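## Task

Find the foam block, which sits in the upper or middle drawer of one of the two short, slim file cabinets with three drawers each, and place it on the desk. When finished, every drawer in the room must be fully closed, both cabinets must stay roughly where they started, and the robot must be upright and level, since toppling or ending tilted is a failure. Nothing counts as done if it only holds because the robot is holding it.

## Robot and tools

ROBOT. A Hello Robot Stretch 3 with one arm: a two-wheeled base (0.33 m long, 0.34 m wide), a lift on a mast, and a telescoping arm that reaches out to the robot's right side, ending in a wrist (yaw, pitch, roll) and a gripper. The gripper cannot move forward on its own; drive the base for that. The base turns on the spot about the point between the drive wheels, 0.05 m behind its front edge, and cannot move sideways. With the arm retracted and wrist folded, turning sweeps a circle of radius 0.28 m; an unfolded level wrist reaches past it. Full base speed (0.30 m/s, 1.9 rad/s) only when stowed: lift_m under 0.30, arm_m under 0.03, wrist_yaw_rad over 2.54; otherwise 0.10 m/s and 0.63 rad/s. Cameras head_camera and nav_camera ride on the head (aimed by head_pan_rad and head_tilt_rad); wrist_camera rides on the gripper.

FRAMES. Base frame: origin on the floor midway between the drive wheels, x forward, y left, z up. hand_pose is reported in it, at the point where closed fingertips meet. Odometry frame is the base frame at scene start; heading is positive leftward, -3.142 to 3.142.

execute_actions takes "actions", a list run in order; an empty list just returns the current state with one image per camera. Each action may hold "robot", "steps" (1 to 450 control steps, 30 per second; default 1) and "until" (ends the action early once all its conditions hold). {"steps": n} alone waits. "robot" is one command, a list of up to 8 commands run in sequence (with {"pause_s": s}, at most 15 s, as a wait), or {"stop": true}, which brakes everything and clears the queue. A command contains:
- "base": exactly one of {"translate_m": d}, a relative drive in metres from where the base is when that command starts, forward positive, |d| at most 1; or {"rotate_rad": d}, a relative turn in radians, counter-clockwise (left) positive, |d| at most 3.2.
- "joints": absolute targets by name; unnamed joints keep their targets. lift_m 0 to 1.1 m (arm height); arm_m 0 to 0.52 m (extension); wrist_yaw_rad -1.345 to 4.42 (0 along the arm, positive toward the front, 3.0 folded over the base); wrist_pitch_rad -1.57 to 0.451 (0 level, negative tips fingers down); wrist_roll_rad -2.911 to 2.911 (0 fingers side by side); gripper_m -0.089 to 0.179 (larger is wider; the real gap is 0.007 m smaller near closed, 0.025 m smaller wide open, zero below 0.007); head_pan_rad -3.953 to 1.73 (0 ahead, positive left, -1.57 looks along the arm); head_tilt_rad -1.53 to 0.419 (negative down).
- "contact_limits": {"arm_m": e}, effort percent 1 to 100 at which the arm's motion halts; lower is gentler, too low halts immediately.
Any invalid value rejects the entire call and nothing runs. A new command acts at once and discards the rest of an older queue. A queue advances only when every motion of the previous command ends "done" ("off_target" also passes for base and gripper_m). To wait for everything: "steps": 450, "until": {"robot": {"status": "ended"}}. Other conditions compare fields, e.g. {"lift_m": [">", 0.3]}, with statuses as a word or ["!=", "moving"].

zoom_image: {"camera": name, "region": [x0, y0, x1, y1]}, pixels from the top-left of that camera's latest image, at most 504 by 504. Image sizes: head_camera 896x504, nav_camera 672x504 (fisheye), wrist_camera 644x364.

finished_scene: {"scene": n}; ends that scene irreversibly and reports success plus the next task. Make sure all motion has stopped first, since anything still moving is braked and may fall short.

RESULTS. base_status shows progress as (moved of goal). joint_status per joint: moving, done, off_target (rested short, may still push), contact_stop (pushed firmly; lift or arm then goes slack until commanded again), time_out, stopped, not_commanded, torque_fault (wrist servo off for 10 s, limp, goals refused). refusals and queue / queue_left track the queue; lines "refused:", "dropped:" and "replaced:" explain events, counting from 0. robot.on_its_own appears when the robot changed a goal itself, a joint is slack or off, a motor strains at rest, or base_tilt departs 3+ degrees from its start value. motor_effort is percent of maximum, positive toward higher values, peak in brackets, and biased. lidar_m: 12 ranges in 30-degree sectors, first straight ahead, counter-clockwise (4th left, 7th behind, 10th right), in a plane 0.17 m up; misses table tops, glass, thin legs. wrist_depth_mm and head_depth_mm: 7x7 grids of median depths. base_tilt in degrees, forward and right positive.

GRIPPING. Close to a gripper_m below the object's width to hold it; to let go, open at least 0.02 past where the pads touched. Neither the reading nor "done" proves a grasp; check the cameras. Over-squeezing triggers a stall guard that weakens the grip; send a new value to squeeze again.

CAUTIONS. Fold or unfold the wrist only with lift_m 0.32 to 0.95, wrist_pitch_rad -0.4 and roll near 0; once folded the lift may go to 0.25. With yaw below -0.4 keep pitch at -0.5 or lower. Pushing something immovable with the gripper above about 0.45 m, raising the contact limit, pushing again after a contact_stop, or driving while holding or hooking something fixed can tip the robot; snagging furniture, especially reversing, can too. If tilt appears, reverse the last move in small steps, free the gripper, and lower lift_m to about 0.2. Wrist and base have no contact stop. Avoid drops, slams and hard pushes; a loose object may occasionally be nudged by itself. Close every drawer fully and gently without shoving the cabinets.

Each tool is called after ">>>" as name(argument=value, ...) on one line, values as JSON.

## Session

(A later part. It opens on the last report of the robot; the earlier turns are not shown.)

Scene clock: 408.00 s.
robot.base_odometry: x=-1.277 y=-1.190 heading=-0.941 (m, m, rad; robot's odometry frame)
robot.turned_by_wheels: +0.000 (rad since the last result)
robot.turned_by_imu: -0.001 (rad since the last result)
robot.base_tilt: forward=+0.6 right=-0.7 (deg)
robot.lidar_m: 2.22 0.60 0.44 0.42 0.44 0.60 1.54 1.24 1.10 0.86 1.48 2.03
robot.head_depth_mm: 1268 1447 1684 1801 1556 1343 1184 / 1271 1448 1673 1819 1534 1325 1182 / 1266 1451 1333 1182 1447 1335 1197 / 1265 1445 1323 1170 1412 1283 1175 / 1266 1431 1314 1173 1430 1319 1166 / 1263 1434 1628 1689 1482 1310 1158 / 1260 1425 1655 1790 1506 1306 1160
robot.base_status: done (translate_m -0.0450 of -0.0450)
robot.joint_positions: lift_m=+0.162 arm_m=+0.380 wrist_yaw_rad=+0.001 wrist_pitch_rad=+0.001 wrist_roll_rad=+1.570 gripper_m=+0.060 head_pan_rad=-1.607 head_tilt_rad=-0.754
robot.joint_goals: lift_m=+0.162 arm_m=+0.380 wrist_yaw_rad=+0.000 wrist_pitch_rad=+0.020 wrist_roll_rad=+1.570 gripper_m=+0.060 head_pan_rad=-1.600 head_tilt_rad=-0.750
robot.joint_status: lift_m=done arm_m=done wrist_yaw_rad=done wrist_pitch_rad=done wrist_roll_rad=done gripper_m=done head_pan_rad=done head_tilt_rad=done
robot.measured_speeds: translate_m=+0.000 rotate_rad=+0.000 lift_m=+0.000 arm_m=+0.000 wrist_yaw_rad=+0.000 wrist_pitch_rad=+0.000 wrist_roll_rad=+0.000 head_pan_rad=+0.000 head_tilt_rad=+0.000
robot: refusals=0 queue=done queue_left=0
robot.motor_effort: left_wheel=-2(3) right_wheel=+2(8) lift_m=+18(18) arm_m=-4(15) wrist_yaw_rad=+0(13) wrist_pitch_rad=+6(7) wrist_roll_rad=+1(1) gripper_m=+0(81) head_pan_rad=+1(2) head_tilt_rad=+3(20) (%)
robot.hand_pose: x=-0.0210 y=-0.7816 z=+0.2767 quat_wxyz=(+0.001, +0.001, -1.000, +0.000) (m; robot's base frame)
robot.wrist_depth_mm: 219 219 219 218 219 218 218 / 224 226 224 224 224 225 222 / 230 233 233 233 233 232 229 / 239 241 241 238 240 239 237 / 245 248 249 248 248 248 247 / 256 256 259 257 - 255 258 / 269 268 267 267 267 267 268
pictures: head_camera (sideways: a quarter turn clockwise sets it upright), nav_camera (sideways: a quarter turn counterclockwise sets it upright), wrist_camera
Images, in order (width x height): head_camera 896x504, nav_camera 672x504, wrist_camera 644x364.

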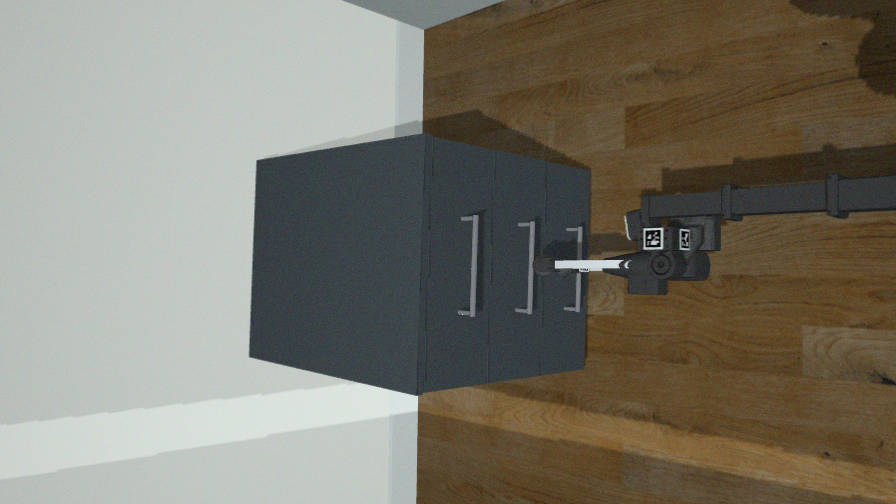

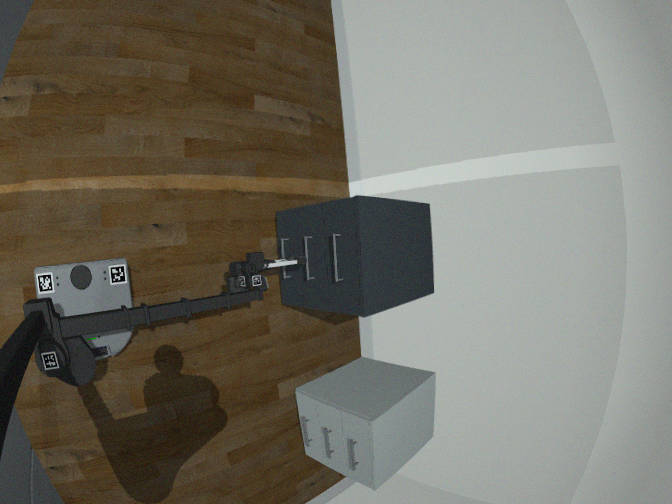

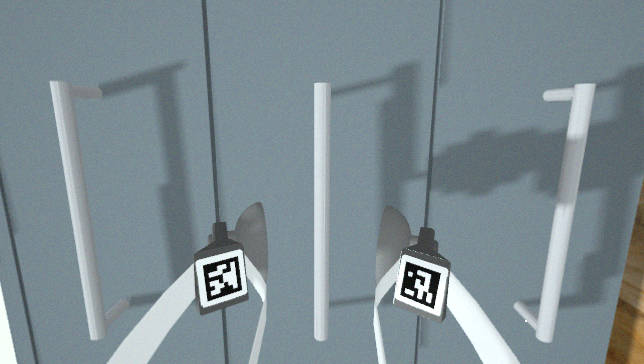

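>>> execute_actions(actions=[{"robot": {"base": {"translate_m": -0.86}, "joints": {"arm_m": 0.32}}, "steps": 30}, {"robot": {"joints": {"lift_m": 0.31, "gripper_m": 0.07}}, "steps": 450, "until": {"robot": {"status": "ended"}}}])

Scene clock: 422.17 s.
robot.base_odometry: x=-1.783 y=-0.495 heading=-0.941 (m, m, rad; robot's odometry frame)
robot.turned_by_wheels: +0.000 (rad since the last result)
robot.turned_by_imu: +0.001 (rad since the last result)
robot.base_tilt: forward=+0.3 right=-0.6 (deg)
robot.lidar_m: 1.64 0.60 0.44 0.42 0.43 0.60 0.68 0.71 0.91 0.87 1.07 1.23
robot.head_depth_mm: 1271 1438 1671 1788 1558 1346 1179 / 1275 1458 1680 1798 1563 1341 1180 / 1275 1449 1324 1184 1454 1330 1180 / 1269 1441 1313 1180 1400 1279 1168 / 1262 1436 1312 1182 1406 1319 1176 / 1264 1441 1631 1684 1491 1315 1158 / 1264 1427 1658 1779 1510 1312 1163
robot.base_status: done (translate_m -0.8600 of -0.8600)
robot.joint_positions: lift_m=+0.310 arm_m=+0.320 wrist_yaw_rad=+0.001 wrist_pitch_rad=+0.001 wrist_roll_rad=+1.570 gripper_m=+0.070 head_pan_rad=-1.607 head_tilt_rad=-0.754
robot.joint_goals: lift_m=+0.310 arm_m=+0.320 wrist_yaw_rad=+0.000 wrist_pitch_rad=+0.020 wrist_roll_rad=+1.570 gripper_m=+0.070 head_pan_rad=-1.600 head_tilt_rad=-0.750
robot.joint_status: lift_m=done arm_m=done wrist_yaw_rad=done wrist_pitch_rad=done wrist_roll_rad=done gripper_m=done head_pan_rad=done head_tilt_rad=done
robot.measured_speeds: translate_m=+0.000 rotate_rad=+0.000 lift_m=+0.000 arm_m=+0.000 wrist_yaw_rad=+0.000 wrist_pitch_rad=+0.000 wrist_roll_rad=+0.000 head_pan_rad=+0.000 head_tilt_rad=+0.000
robot: refusals=0 queue=done queue_left=0
robot.motor_effort: left_wheel=-2(7) right_wheel=+2(4) lift_m=+24(25) arm_m=-4(5) wrist_yaw_rad=+0(0) wrist_pitch_rad=+6(7) wrist_roll_rad=+1(1) gripper_m=+1(46) head_pan_rad=+2(2) head_tilt_rad=+3(3) (%)
robot.hand_pose: x=-0.0210 y=-0.7216 z=+0.4243 quat_wxyz=(+0.001, +0.001, -1.000, +0.000) (m; robot's base frame)
robot.wrist_depth_mm: 802 807 289 289 288 288 288 / 832 825 296 297 294 296 296 / 837 851 305 305 303 302 306 / 877 866 315 314 311 312 310 / 904 887 323 319 319 321 321 / 923 923 335 333 - 326 330 / 938 928 342 340 339 341 338
pictures: head_camera (sideways: a quarter turn clockwise sets it upright), nav_camera (sideways: a quarter turn counterclockwise sets it upright), wrist_camera
Images, in order (width x height): head_camera 896x504, nav_camera 672x504, wrist_camera 644x364.

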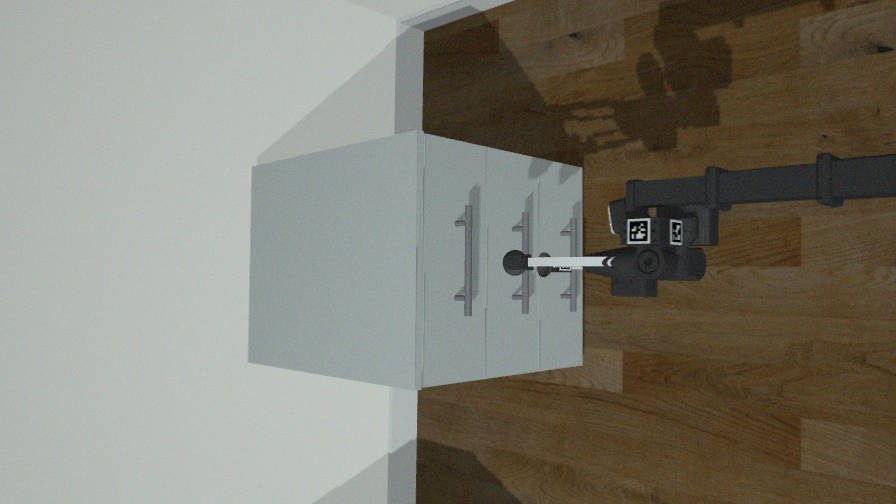

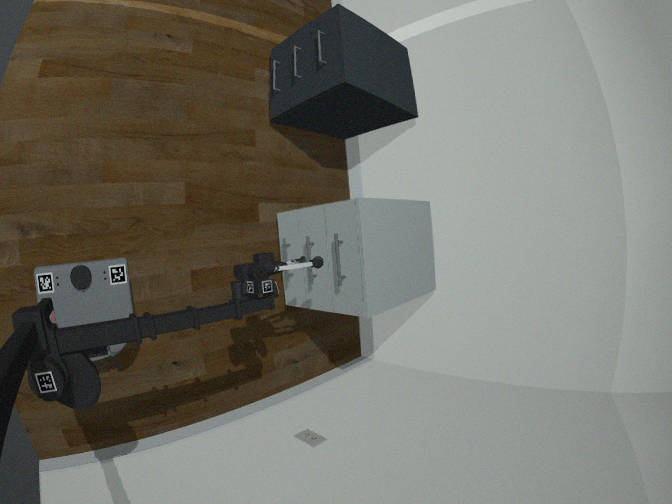

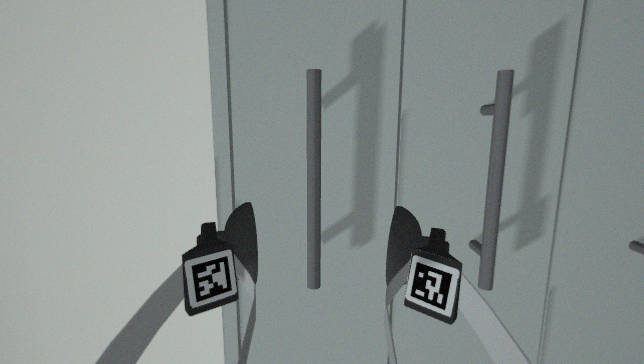

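>>> execute_actions(actions=[{"robot": {"joints": {"lift_m": 0.317, "arm_m": 0.443, "gripper_m": 0.055}, "contact_limits": {"arm_m": 15}}, "steps": 450, "until": {"robot": {"status": "ended"}}}])

Scene clock: 435.20 s.
robot.base_odometry: x=-1.783 y=-0.495 heading=-0.941 (m, m, rad; robot's odometry frame)
robot.turned_by_wheels: +0.000 (rad since the last result)
robot.turned_by_imu: +0.000 (rad since the last result)
robot.base_tilt: forward=+0.3 right=-0.5 (deg)
robot.lidar_m: 1.64 0.60 0.44 0.42 0.44 0.60 0.69 0.71 0.91 0.87 1.07 1.22
robot.head_depth_mm: 1277 1445 1672 1817 1559 1340 1176 / 1273 1444 1679 1797 1557 1336 1176 / 1271 1443 1338 1188 1457 1337 1174 / 1265 1444 1316 1179 1432 1331 1169 / 1262 1443 1318 1175 1430 1323 1168 / 1264 1438 1633 1713 1494 1327 1159 / 1259 1438 1659 1778 1509 1308 1157
robot.base_status: done (translate_m -0.8600 of -0.8600)
robot.joint_positions: lift_m=+0.317 arm_m=+0.443 wrist_yaw_rad=+0.001 wrist_pitch_rad=+0.001 wrist_roll_rad=+1.570 gripper_m=+0.055 head_pan_rad=-1.607 head_tilt_rad=-0.754
robot.joint_goals: lift_m=+0.317 arm_m=+0.443 wrist_yaw_rad=+0.000 wrist_pitch_rad=+0.020 wrist_roll_rad=+1.570 gripper_m=+0.055 head_pan_rad=-1.600 head_tilt_rad=-0.750
robot.joint_status: lift_m=done arm_m=done wrist_yaw_rad=done wrist_pitch_rad=done wrist_roll_rad=done gripper_m=done head_pan_rad=done head_tilt_rad=done
robot.measured_speeds: translate_m=+0.000 rotate_rad=+0.000 lift_m=+0.000 arm_m=+0.000 wrist_yaw_rad=+0.000 wrist_pitch_rad=+0.000 wrist_roll_rad=+0.000 head_pan_rad=+0.000 head_tilt_rad=+0.000
robot: refusals=0 queue=done queue_left=0
robot.motor_effort: left_wheel=-2(2) right_wheel=+2(3) lift_m=+24(25) arm_m=+4(6) wrist_yaw_rad=+0(1) wrist_pitch_rad=+6(6) wrist_roll_rad=+1(0) gripper_m=+0(61) head_pan_rad=+3(2) head_tilt_rad=+2(2) (%)
robot.contact_limits: arm_m 15 (drawing in: default 27, maximum 44; extending or still: default 37, maximum 60)
robot.hand_pose: x=-0.0210 y=-0.8439 z=+0.4313 quat_wxyz=(+0.001, +0.001, -1.000, +0.000) (m; robot's base frame)
robot.wrist_depth_mm: 684 684 175 174 175 175 175 / 707 696 180 178 180 180 179 / 734 717 185 183 184 184 183 / 746 746 190 188 190 189 189 / 770 768 194 194 193 195 192 / 790 788 - 199 - 200 198 / 816 813 205 208 206 206 204
pictures: head_camera (sideways: a quarter turn clockwise sets it upright), nav_camera (sideways: a quarter turn counterclockwise sets it upright), wrist_camera
Images, in order (width x height): head_camera 896x504, nav_camera 672x504, wrist_camera 644x364.

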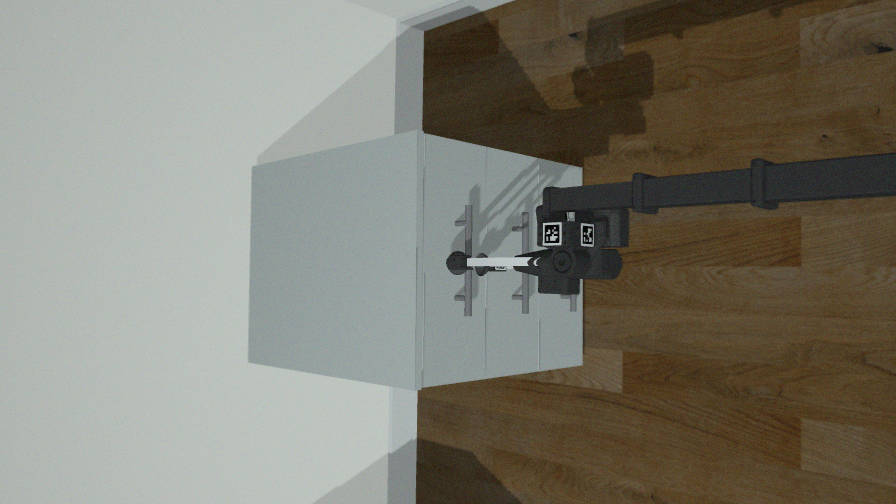

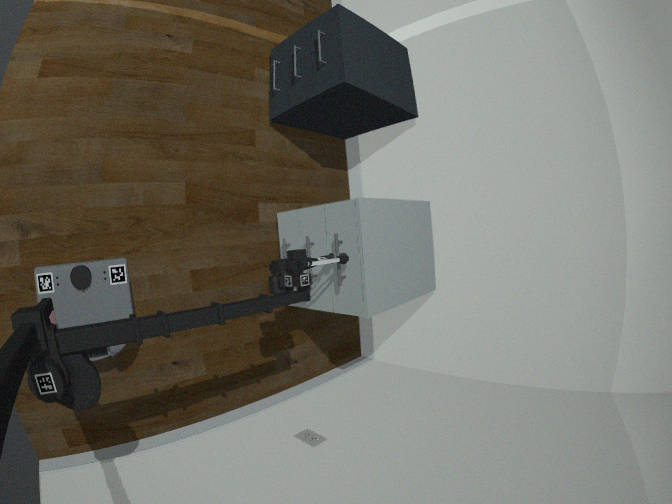

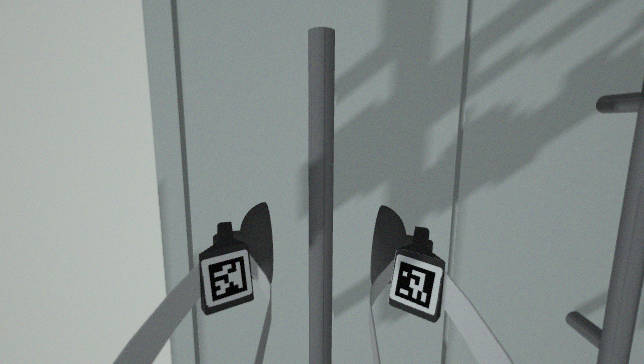

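>>> execute_actions(actions=[{"robot": [{"joints": {"arm_m": 0.447, "gripper_m": -0.03}, "contact_limits": {"arm_m": 15}}, {"joints": {"arm_m": 0.19, "head_tilt_rad": -0.88}, "contact_limits": {"arm_m": 16}}], "steps": 450, "until": {"robot": {"status": "ended"}}}])

Scene clock: 445.33 s.
robot.base_odometry: x=-1.783 y=-0.495 heading=-0.941 (m, m, rad; robot's odometry frame)
robot.turned_by_wheels: +0.000 (rad since the last result)
robot.turned_by_imu: +0.000 (rad since the last result)
robot.base_tilt: forward=+0.4 right=-0.7 (deg)
robot.lidar_m: 1.64 0.60 0.44 0.42 0.44 0.60 0.69 0.71 0.91 0.87 1.07 1.23
robot.head_depth_mm: 1333 1537 1789 1655 1446 1270 1146 / 1321 1539 1794 1636 1431 1274 1142 / 1320 1372 1196 1146 1410 1289 1156 / 1331 1368 1193 1167 1423 1221 1143 / 1326 1356 1177 1156 1392 1260 1130 / 1313 1495 1743 1577 1407 1259 1136 / 1313 1531 1786 1616 1408 1256 1130
robot.base_status: done (translate_m -0.8600 of -0.8600)
robot.joint_positions: lift_m=+0.317 arm_m=+0.190 wrist_yaw_rad=-0.010 wrist_pitch_rad=+0.001 wrist_roll_rad=+1.570 gripper_m=-0.029 head_pan_rad=-1.607 head_tilt_rad=-0.869
robot.joint_goals: lift_m=+0.317 arm_m=+0.190 wrist_yaw_rad=+0.000 wrist_pitch_rad=+0.020 wrist_roll_rad=+1.570 gripper_m=-0.030 head_pan_rad=-1.600 head_tilt_rad=-0.880
robot.joint_status: lift_m=done arm_m=done wrist_yaw_rad=done wrist_pitch_rad=done wrist_roll_rad=done gripper_m=done head_pan_rad=done head_tilt_rad=done
robot.measured_speeds: translate_m=+0.000 rotate_rad=+0.000 lift_m=+0.000 arm_m=+0.000 wrist_yaw_rad=+0.000 wrist_pitch_rad=+0.000 wrist_roll_rad=+0.000 head_pan_rad=+0.000 head_tilt_rad=+0.000
robot: refusals=0 queue=done queue_left=0
robot.motor_effort: left_wheel=-4(4) right_wheel=+7(7) lift_m=+24(24) arm_m=-5(7) wrist_yaw_rad=+7(7) wrist_pitch_rad=+6(6) wrist_roll_rad=+1(1) gripper_m=-14(91) head_pan_rad=+2(2) head_tilt_rad=-5(21) (%)
robot.contact_limits: arm_m 16 (drawing in: default 27, maximum 44; extending or still: default 37, maximum 60)
robot.hand_pose: x=-0.0239 y=-0.5916 z=+0.4315 quat_wxyz=(+0.001, -0.005, -1.000, +0.000) (m; robot's base frame)
robot.wrist_depth_mm: 925 903 173 172 173 411 412 / 944 948 177 176 177 419 423 / 960 944 182 179 181 431 430 / - - 186 185 186 446 447 / - - 191 156 191 458 453 / - - 197 196 196 464 466 / - - 202 199 202 757 513
pictures: head_camera (sideways: a quarter turn clockwise sets it upright), nav_camera (sideways: a quarter turn counterclockwise sets it upright), wrist_camera
Images, in order (width x height): head_camera 896x504, nav_camera 672x504, wrist_camera 644x364.

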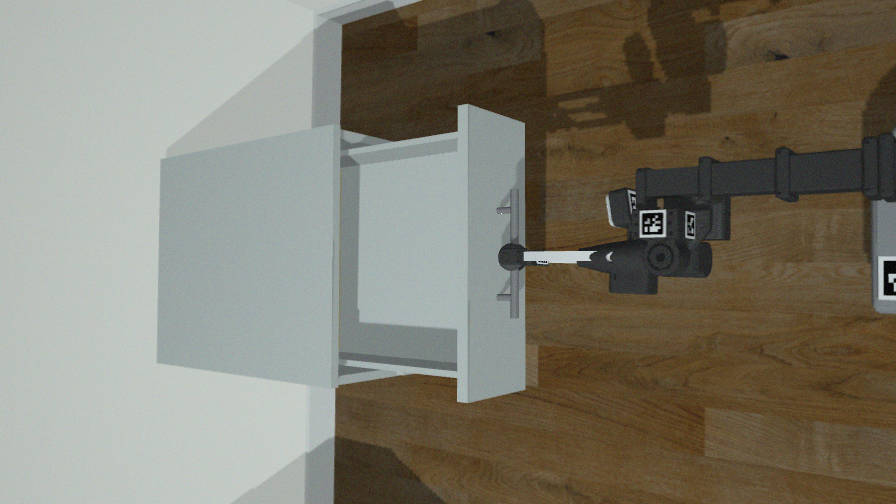

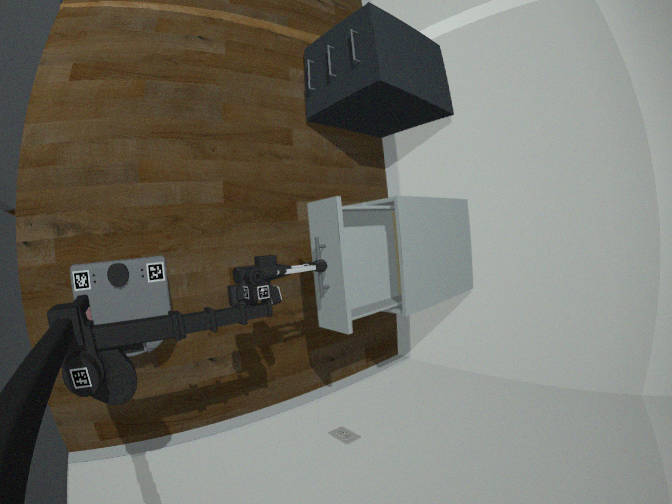

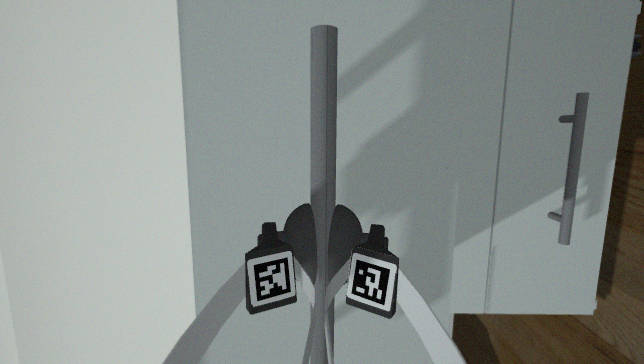

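>>> execute_actions(actions=[{"robot": [{"joints": {"arm_m": 0.451}, "contact_limits": {"arm_m": 20}}, {"joints": {"gripper_m": 0.055, "arm_m": 0.447}}, {"joints": {"arm_m": 0.398}}, {"joints": {"lift_m": 0.162}}, {"joints": {"arm_m": 0.447}, "contact_limits": {"arm_m": 15}}], "steps": 450, "until": {"robot": {"status": "ended"}}}])

Scene clock: 460.10 s.
robot.base_odometry: x=-1.783 y=-0.495 heading=-0.941 (m, m, rad; robot's odometry frame)
robot.turned_by_wheels: +0.000 (rad since the last result)
robot.turned_by_imu: +0.000 (rad since the last result)
robot.base_tilt: forward=+0.4 right=-0.6 (deg)
robot.lidar_m: 1.64 0.60 0.44 0.42 0.44 0.60 0.69 0.71 0.91 0.87 1.07 1.22
robot.head_depth_mm: 1330 1531 1807 1661 1444 1284 1148 / 1329 1534 1776 1644 1438 1276 1142 / 1322 1374 1169 1356 1429 1287 1149 / 1327 1368 1155 1360 1368 1264 1146 / 1328 1351 1152 1349 1424 1261 1130 / 1315 1483 1738 1597 1403 1249 1127 / 1322 1526 1775 1606 1412 1258 1125
robot.base_status: done (translate_m -0.8600 of -0.8600)
robot.joint_positions: lift_m=+0.162 arm_m=+0.447 wrist_yaw_rad=+0.001 wrist_pitch_rad=+0.002 wrist_roll_rad=+1.570 gripper_m=+0.055 head_pan_rad=-1.607 head_tilt_rad=-0.869
robot.joint_goals: lift_m=+0.162 arm_m=+0.447 wrist_yaw_rad=+0.000 wrist_pitch_rad=+0.020 wrist_roll_rad=+1.570 gripper_m=+0.055 head_pan_rad=-1.600 head_tilt_rad=-0.880
robot.joint_status: lift_m=done arm_m=done wrist_yaw_rad=done wrist_pitch_rad=done wrist_roll_rad=done gripper_m=done head_pan_rad=done head_tilt_rad=done
robot.measured_speeds: translate_m=+0.000 rotate_rad=+0.000 lift_m=+0.000 arm_m=+0.000 wrist_yaw_rad=+0.000 wrist_pitch_rad=+0.000 wrist_roll_rad=+0.000 head_pan_rad=+0.000 head_tilt_rad=+0.000
robot: refusals=0 queue=done queue_left=0
robot.motor_effort: left_wheel=-2(5) right_wheel=+2(7) lift_m=+19(25) arm_m=+4(13) wrist_yaw_rad=+0(7) wrist_pitch_rad=+5(7) wrist_roll_rad=+0(0) gripper_m=+1(80) head_pan_rad=+2(2) head_tilt_rad=-5(6) (%)
robot.contact_limits: arm_m 15 (drawing in: default 27, maximum 44; extending or still: default 37, maximum 60)
robot.hand_pose: x=-0.0212 y=-0.8479 z=+0.2769 quat_wxyz=(+0.001, +0.000, -1.000, +0.000) (m; robot's base frame)
robot.wrist_depth_mm: 172 172 173 171 172 172 172 / 177 177 177 176 176 176 177 / 181 181 182 180 181 181 181 / 187 187 186 187 186 187 186 / 192 192 190 191 190 191 190 / 198 196 - 197 - 197 194 / 203 204 202 203 203 203 198
pictures: head_camera (sideways: a quarter turn clockwise sets it upright), nav_camera (sideways: a quarter turn counterclockwise sets it upright), wrist_camera
Images, in order (width x height): head_camera 896x504, nav_camera 672x504, wrist_camera 644x364.

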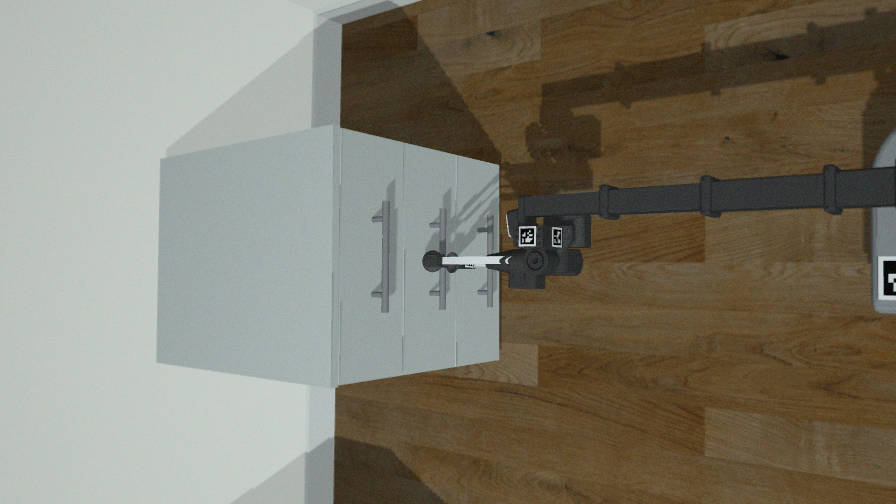

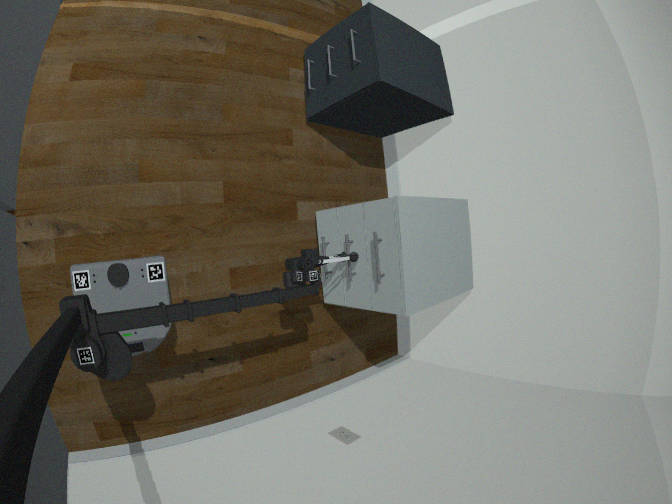

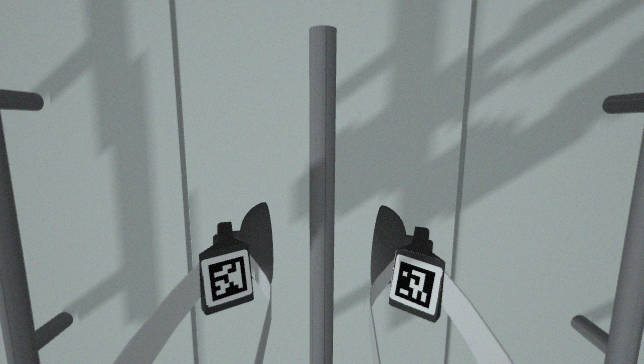

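>>> execute_actions(actions=[{"robot": [{"joints": {"arm_m": 0.448, "gripper_m": -0.03}, "contact_limits": {"arm_m": 15}}, {"joints": {"arm_m": 0.17, "head_tilt_rad": -0.95}, "contact_limits": {"arm_m": 14}}], "steps": 450, "until": {"robot": {"status": "ended"}}}])

Scene clock: 467.43 s.
robot.base_odometry: x=-1.783 y=-0.495 heading=-0.941 (m, m, rad; robot's odometry frame)
robot.turned_by_wheels: +0.000 (rad since the last result)
robot.turned_by_imu: +0.000 (rad since the last result)
robot.base_tilt: forward=+0.4 right=-0.5 (deg)
robot.lidar_m: 1.64 0.60 0.44 0.42 0.44 0.60 0.69 0.71 0.91 0.87 1.06 1.22
robot.head_depth_mm: 1362 1623 1769 1565 1387 1245 1140 / 1370 1571 1748 1574 1381 1242 1144 / 1369 1238 1177 1286 1364 1251 - / 1355 1225 1152 1252 1369 1206 1164 / 1346 1219 1168 1262 1351 1233 1138 / 1366 1565 1689 1536 1360 1233 1120 / 1362 1612 1729 1537 1360 1228 1112
robot.base_status: done (translate_m -0.8600 of -0.8600)
robot.joint_positions: lift_m=+0.162 arm_m=+0.170 wrist_yaw_rad=-0.011 wrist_pitch_rad=+0.000 wrist_roll_rad=+1.570 gripper_m=-0.029 head_pan_rad=-1.607 head_tilt_rad=-0.938
robot.joint_goals: lift_m=+0.162 arm_m=+0.170 wrist_yaw_rad=+0.000 wrist_pitch_rad=+0.020 wrist_roll_rad=+1.570 gripper_m=-0.030 head_pan_rad=-1.600 head_tilt_rad=-0.950
robot.joint_status: lift_m=done arm_m=done wrist_yaw_rad=done wrist_pitch_rad=done wrist_roll_rad=done gripper_m=done head_pan_rad=done head_tilt_rad=done
robot.measured_speeds: translate_m=+0.000 rotate_rad=+0.000 lift_m=+0.000 arm_m=+0.000 wrist_yaw_rad=+0.000 wrist_pitch_rad=+0.000 wrist_roll_rad=+0.000 head_pan_rad=+0.000 head_tilt_rad=+0.000
robot: refusals=0 queue=done queue_left=0
robot.motor_effort: left_wheel=-5(4) right_wheel=+7(7) lift_m=+19(19) arm_m=-4(7) wrist_yaw_rad=+7(8) wrist_pitch_rad=+6(7) wrist_roll_rad=+1(1) gripper_m=-14(90) head_pan_rad=+2(2) head_tilt_rad=-6(17) (%)
robot.contact_limits: arm_m 14 (drawing in: default 27, maximum 44; extending or still: default 37, maximum 60)
robot.hand_pose: x=-0.0242 y=-0.5715 z=+0.2765 quat_wxyz=(+0.001, -0.006, -1.000, +0.000) (m; robot's base frame)
robot.wrist_depth_mm: 963 432 173 172 172 429 328 / 946 445 177 176 177 439 328 / - 962 181 180 181 449 326 / - - 185 185 186 464 326 / - - 191 155 190 469 323 / - - 196 197 196 479 327 / - - 200 200 202 486 326
pictures: head_camera (sideways: a quarter turn clockwise sets it upright), nav_camera (sideways: a quarter turn counterclockwise sets it upright), wrist_camera
Images, in order (width x height): head_camera 896x504, nav_camera 672x504, wrist_camera 644x364.

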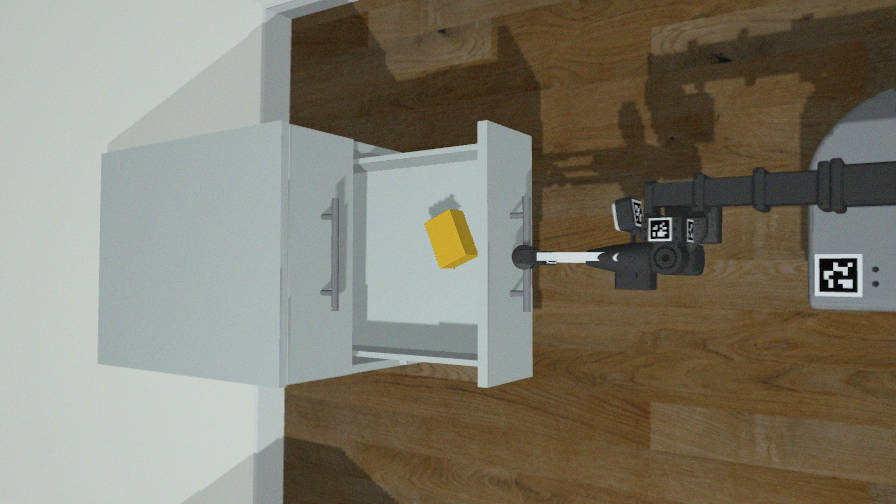

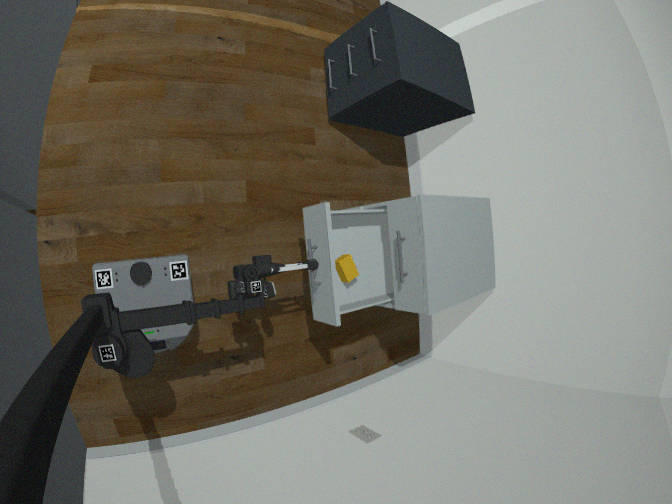

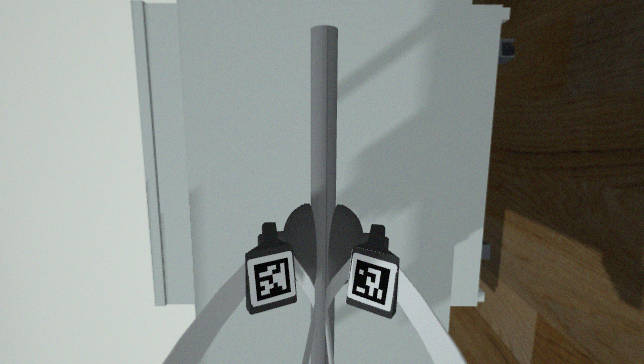

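There's the block. Let me zoom in.

>>> zoom_image(camera="head_camera", region=[390, 170, 550, 310])

Region (390, 170, 550, 310) of head_camera's 896x504 image, scaled by 3.150, with more detail than that image has; it fills the top 441 rows of this view, and the rest is white.

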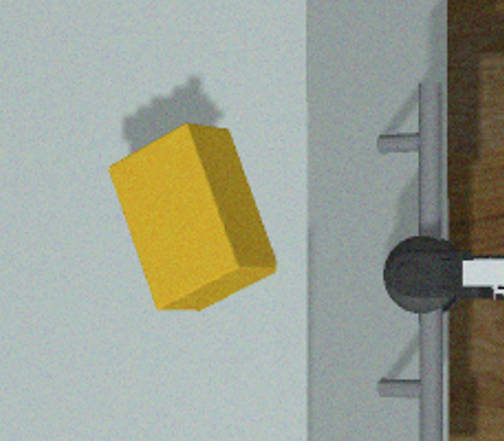

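>>> execute_actions(actions=[{"robot": [{"joints": {"gripper_m": 0.055}}, {"joints": {"arm_m": 0.125}}], "steps": 200, "until": {"robot": {"status": "ended"}}}, {"robot": {"base": {"translate_m": -0.078}, "joints": {"lift_m": 0.52, "wrist_roll_rad": 0.0, "wrist_pitch_rad": -1.2, "wrist_yaw_rad": 0.39}}, "steps": 300, "until": {"robot": {"lift_m": [">", 0.38]}}}, {"robot": {"joints": {"arm_m": 0.47, "gripper_m": 0.15}, "contact_limits": {"arm_m": 15}}, "steps": 300, "until": {"robot": {"status": "ended"}}}])

Scene clock: 595.93 s.
robot.base_odometry: x=-1.829 y=-0.432 heading=-0.941 (m, m, rad; robot's odometry frame)
robot.turned_by_wheels: +0.000 (rad since the last result)
robot.turned_by_imu: +0.000 (rad since the last result)
robot.base_tilt: forward=+0.5 right=-0.5 (deg)
robot.lidar_m: 1.64 0.60 0.44 0.42 0.44 0.60 0.61 0.63 0.87 0.87 0.90 1.22
robot.head_depth_mm: 1366 1608 1720 1573 1390 1242 1139 / 1374 1623 1775 1560 1378 1250 1148 / 1369 1325 1718 1209 1359 1236 - / 1360 1223 1119 1250 1360 1232 1161 / 1341 1220 1169 1259 1359 1237 1128 / 1342 1218 1165 1255 1349 1227 1118 / 1368 1604 1744 1537 1367 1226 1113
robot.base_status: done (translate_m -0.0780 of -0.0780)
robot.joint_positions: lift_m=+0.520 arm_m=+0.470 wrist_yaw_rad=+0.388 wrist_pitch_rad=-1.203 wrist_roll_rad=+0.003 gripper_m=+0.150 head_pan_rad=-1.607 head_tilt_rad=-0.938
robot.joint_goals: lift_m=+0.520 arm_m=+0.470 wrist_yaw_rad=+0.390 wrist_pitch_rad=-1.200 wrist_roll_rad=+0.000 gripper_m=+0.150 head_pan_rad=-1.600 head_tilt_rad=-0.950
robot.joint_status: lift_m=done arm_m=done wrist_yaw_rad=done wrist_pitch_rad=done wrist_roll_rad=done gripper_m=done head_pan_rad=done head_tilt_rad=done
robot.measured_speeds: translate_m=+0.000 rotate_rad=+0.000 lift_m=+0.000 arm_m=+0.000 wrist_yaw_rad=+0.000 wrist_pitch_rad=+0.000 wrist_roll_rad=+0.000 head_pan_rad=+0.000 head_tilt_rad=+0.000
robot: refusals=0 queue=done queue_left=0
robot.motor_effort: left_wheel=-2(9) right_wheel=+2(8) lift_m=+25(25) arm_m=+4(8) wrist_yaw_rad=+2(8) wrist_pitch_rad=+1(8) wrist_roll_rad=-1(2) gripper_m=+0(85) head_pan_rad=+2(2) head_tilt_rad=-5(6) (%)
robot.contact_limits: arm_m 15 (drawing in: default 27, maximum 44; extending or still: default 37, maximum 60)
robot.hand_pose: x=+0.0047 y=-0.6792 z=+0.4108 quat_wxyz=(+0.649, +0.504, -0.496, -0.282) (m; robot's base frame)
robot.wrist_depth_mm: 628 347 386 389 388 359 220 / 607 337 380 375 375 375 593 / 598 340 373 367 369 353 586 / 301 358 359 314 358 336 568 / 232 348 348 349 348 451 547 / 545 - 266 338 341 - 540 / 537 537 226 226 306 526 533
pictures: head_camera (sideways: a quarter turn clockwise sets it upright), nav_camera (sideways: a quarter turn counterclockwise sets it upright), wrist_camera
Images, in order (width x height): head_camera 896x504, nav_camera 672x504, wrist_camera 644x364.

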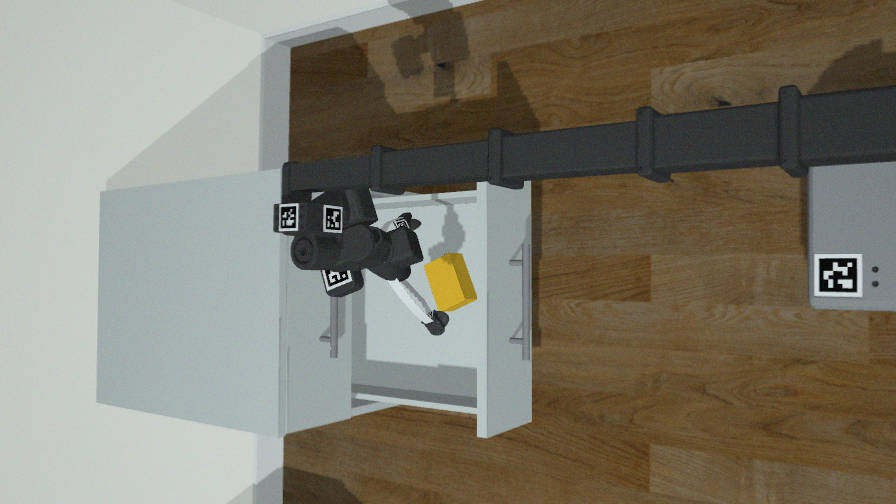

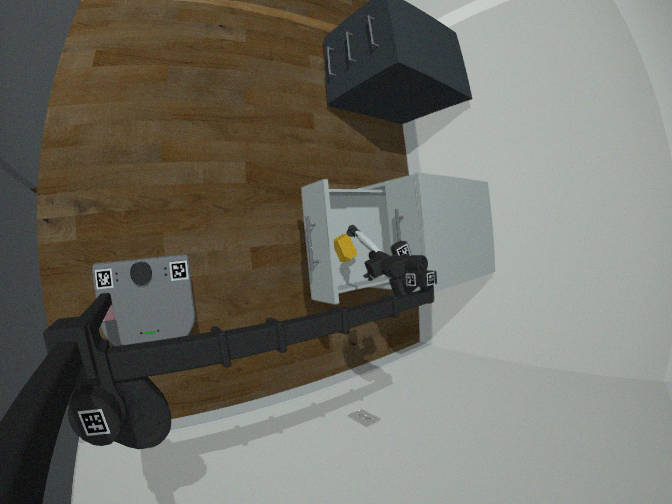

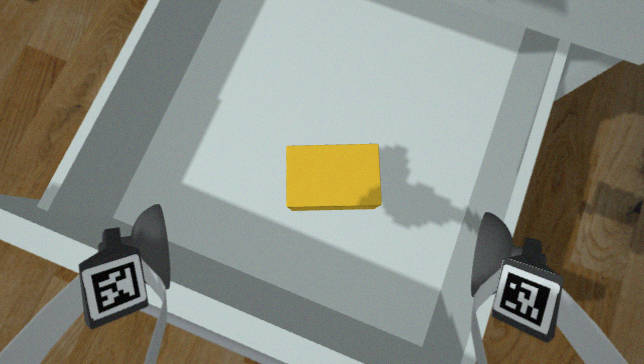

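>>> execute_actions(actions=[{"robot": {"joints": {"arm_m": 0.513, "wrist_pitch_rad": -1.12, "lift_m": 0.39}, "contact_limits": {"arm_m": 15}}, "steps": 300, "until": {"robot": {"status": "ended"}}}])

Scene clock: 632.93 s.
robot.base_odometry: x=-1.829 y=-0.432 heading=-0.941 (m, m, rad; robot's odometry frame)
robot.turned_by_wheels: +0.000 (rad since the last result)
robot.turned_by_imu: +0.000 (rad since the last result)
robot.base_tilt: forward=+0.6 right=-0.7 (deg)
robot.lidar_m: 1.64 0.60 0.44 0.42 0.44 0.60 0.61 0.63 0.87 0.87 0.90 1.22
robot.head_depth_mm: 1373 1602 1716 1562 1393 1252 1131 / 1368 1621 1777 1560 1389 1242 1141 / 1365 1335 1682 1528 1359 1240 - / 1353 1225 1135 1234 1357 1241 1160 / 1341 1221 1162 1259 1346 1233 1138 / 1347 1213 1163 1259 1340 1237 1121 / 1360 1609 1765 1534 1365 1226 1118
robot.base_status: done (translate_m -0.0780 of -0.0780)
robot.joint_positions: lift_m=+0.390 arm_m=+0.513 wrist_yaw_rad=+0.388 wrist_pitch_rad=-1.128 wrist_roll_rad=+0.003 gripper_m=+0.150 head_pan_rad=-1.607 head_tilt_rad=-0.938
robot.joint_goals: lift_m=+0.390 arm_m=+0.513 wrist_yaw_rad=+0.390 wrist_pitch_rad=-1.120 wrist_roll_rad=+0.000 gripper_m=+0.150 head_pan_rad=-1.600 head_tilt_rad=-0.950
robot.joint_status: lift_m=done arm_m=done wrist_yaw_rad=done wrist_pitch_rad=done wrist_roll_rad=done gripper_m=done head_pan_rad=done head_tilt_rad=done
robot.measured_speeds: translate_m=+0.000 rotate_rad=+0.000 lift_m=+0.000 arm_m=+0.000 wrist_yaw_rad=+0.000 wrist_pitch_rad=+0.000 wrist_roll_rad=+0.000 head_pan_rad=+0.000 head_tilt_rad=+0.000
robot: refusals=0 queue=done queue_left=0
robot.motor_effort: left_wheel=-2(2) right_wheel=+1(2) lift_m=+19(26) arm_m=+4(5) wrist_yaw_rad=+2(2) wrist_pitch_rad=+3(3) wrist_roll_rad=-1(1) gripper_m=+0(0) head_pan_rad=+2(2) head_tilt_rad=-6(6) (%)
robot.contact_limits: arm_m 15 (drawing in: default 27, maximum 44; extending or still: default 37, maximum 60)
robot.hand_pose: x=+0.0117 y=-0.7392 z=+0.2870 quat_wxyz=(+0.659, +0.486, -0.514, -0.257) (m; robot's base frame)
robot.wrist_depth_mm: 219 267 271 268 269 267 257 / 232 260 260 259 257 255 232 / 246 249 249 248 247 245 210 / 241 238 238 239 237 236 193 / 231 233 188 185 227 231 178 / 224 - 219 181 218 - 162 / 214 215 213 212 213 211 148
pictures: head_camera (sideways: a quarter turn clockwise sets it upright), nav_camera (sideways: a quarter turn counterclockwise sets it upright), wrist_camera
Images, in order (width x height): head_camera 896x504, nav_camera 672x504, wrist_camera 644x364.

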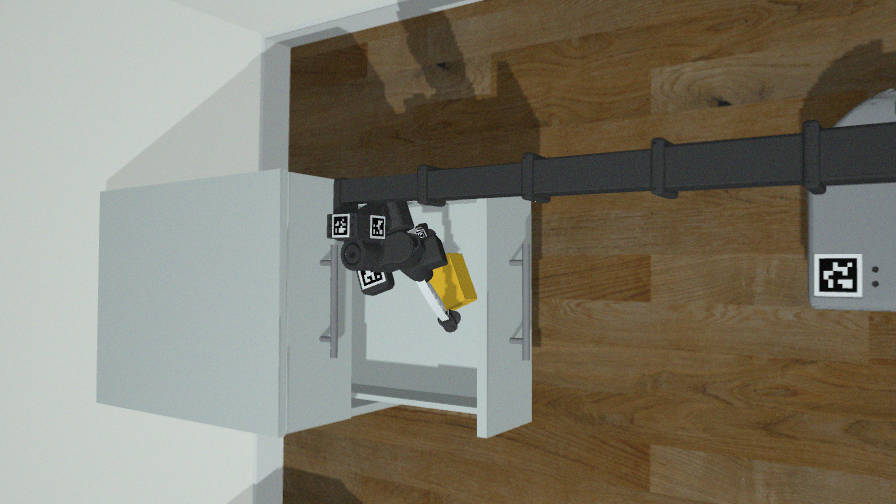

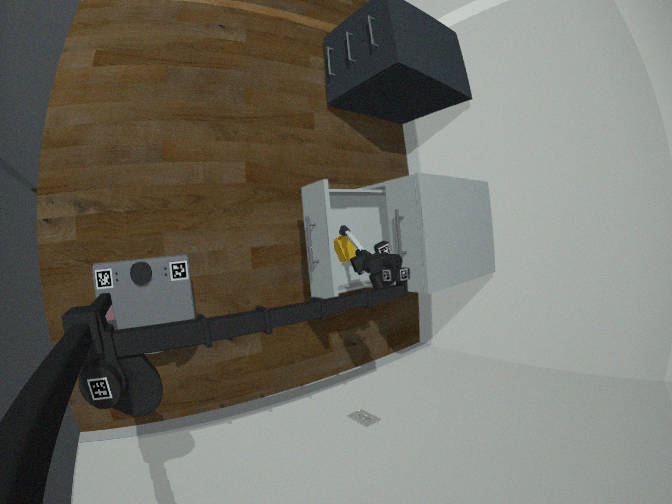

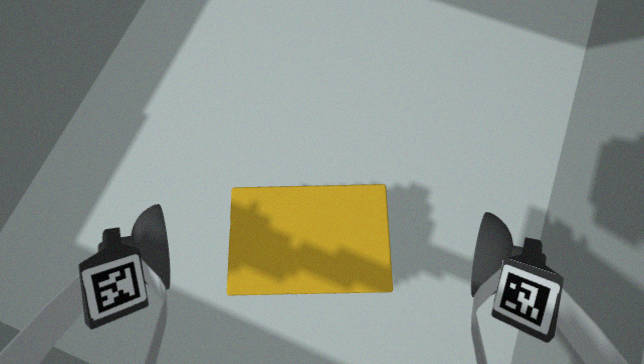

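>>> execute_actions(actions=[{"robot": [{"base": {"translate_m": 0.006}, "joints": {"lift_m": 0.342, "gripper_m": 0.135}}, {"joints": {"gripper_m": 0.05}}], "steps": 300, "until": {"robot": {"status": "ended"}}}])

Scene clock: 645.70 s.
robot.base_odometry: x=-1.826 y=-0.437 heading=-0.941 (m, m, rad; robot's odometry frame)
robot.turned_by_wheels: +0.000 (rad since the last result)
robot.turned_by_imu: +0.000 (rad since the last result)
robot.base_tilt: forward=+0.4 right=-0.6 (deg)
robot.lidar_m: 1.64 0.60 0.44 0.42 0.44 0.60 0.61 0.64 0.87 0.87 0.90 1.22
robot.head_depth_mm: 1369 1608 1727 1562 1379 1248 1137 / 1364 1610 1784 1566 1383 1247 1141 / 1377 1327 1369 1519 1390 1230 - / 1355 1222 1145 1125 1355 1241 1170 / 1346 1222 1180 1278 1359 1231 1141 / 1348 1217 1167 1280 1344 1231 1122 / 1365 1601 1755 1545 1369 1229 1107
robot.base_status: done (translate_m +0.0060 of +0.0060)
robot.joint_positions: lift_m=+0.342 arm_m=+0.513 wrist_yaw_rad=+0.388 wrist_pitch_rad=-1.128 wrist_roll_rad=+0.003 gripper_m=+0.051 head_pan_rad=-1.607 head_tilt_rad=-0.938
robot.joint_goals: lift_m=+0.342 arm_m=+0.513 wrist_yaw_rad=+0.390 wrist_pitch_rad=-1.120 wrist_roll_rad=+0.000 gripper_m=+0.050 head_pan_rad=-1.600 head_tilt_rad=-0.950
robot.joint_status: lift_m=done arm_m=done wrist_yaw_rad=done wrist_pitch_rad=done wrist_roll_rad=done gripper_m=done head_pan_rad=done head_tilt_rad=done
robot.measured_speeds: translate_m=+0.000 rotate_rad=+0.000 lift_m=+0.000 arm_m=+0.000 wrist_yaw_rad=+0.000 wrist_pitch_rad=+0.000 wrist_roll_rad=+0.000 head_pan_rad=+0.000 head_tilt_rad=+0.000
robot: refusals=0 queue=done queue_left=0
robot.motor_effort: left_wheel=-2(6) right_wheel=+2(8) lift_m=+19(18) arm_m=+4(4) wrist_yaw_rad=+2(2) wrist_pitch_rad=+3(3) wrist_roll_rad=-1(1) gripper_m=-16(93) head_pan_rad=+2(2) head_tilt_rad=-7(7) (%)
robot.contact_limits: arm_m 15 (drawing in: default 27, maximum 44; extending or still: default 37, maximum 60)
robot.hand_pose: x=+0.0117 y=-0.7393 z=+0.2391 quat_wxyz=(+0.659, +0.486, -0.514, -0.257) (m; robot's base frame)
robot.wrist_depth_mm: 213 215 216 214 214 213 213 / 207 206 206 205 203 204 204 / 198 199 197 197 195 195 194 / 192 191 142 140 186 187 186 / 184 183 136 136 135 181 178 / 177 178 130 131 131 174 171 / 171 169 169 169 168 168 161
pictures: head_camera (sideways: a quarter turn clockwise sets it upright), nav_camera (sideways: a quarter turn counterclockwise sets it upright), wrist_camera
Images, in order (width x height): head_camera 896x504, nav_camera 672x504, wrist_camera 644x364.

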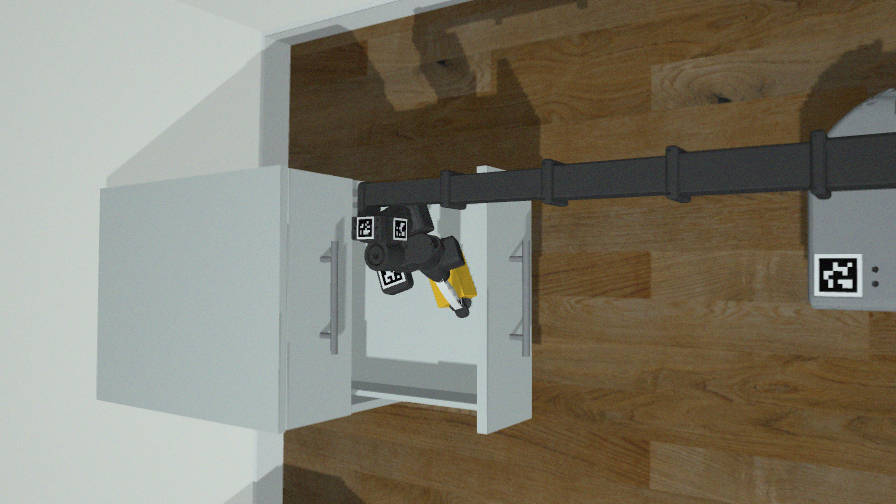

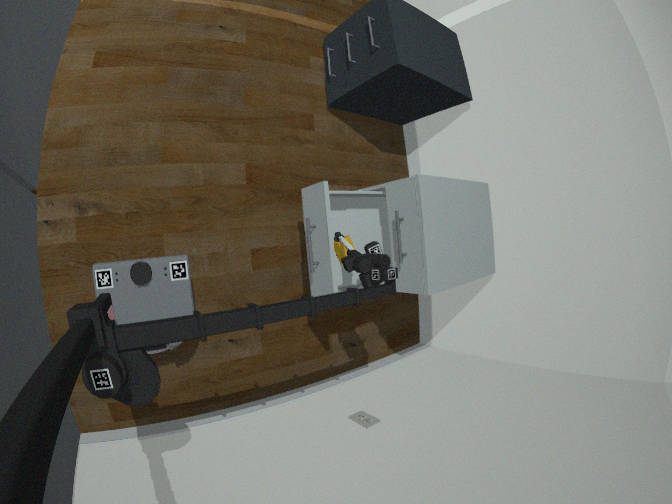

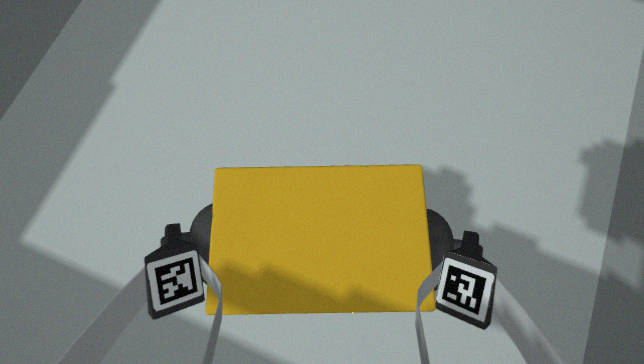

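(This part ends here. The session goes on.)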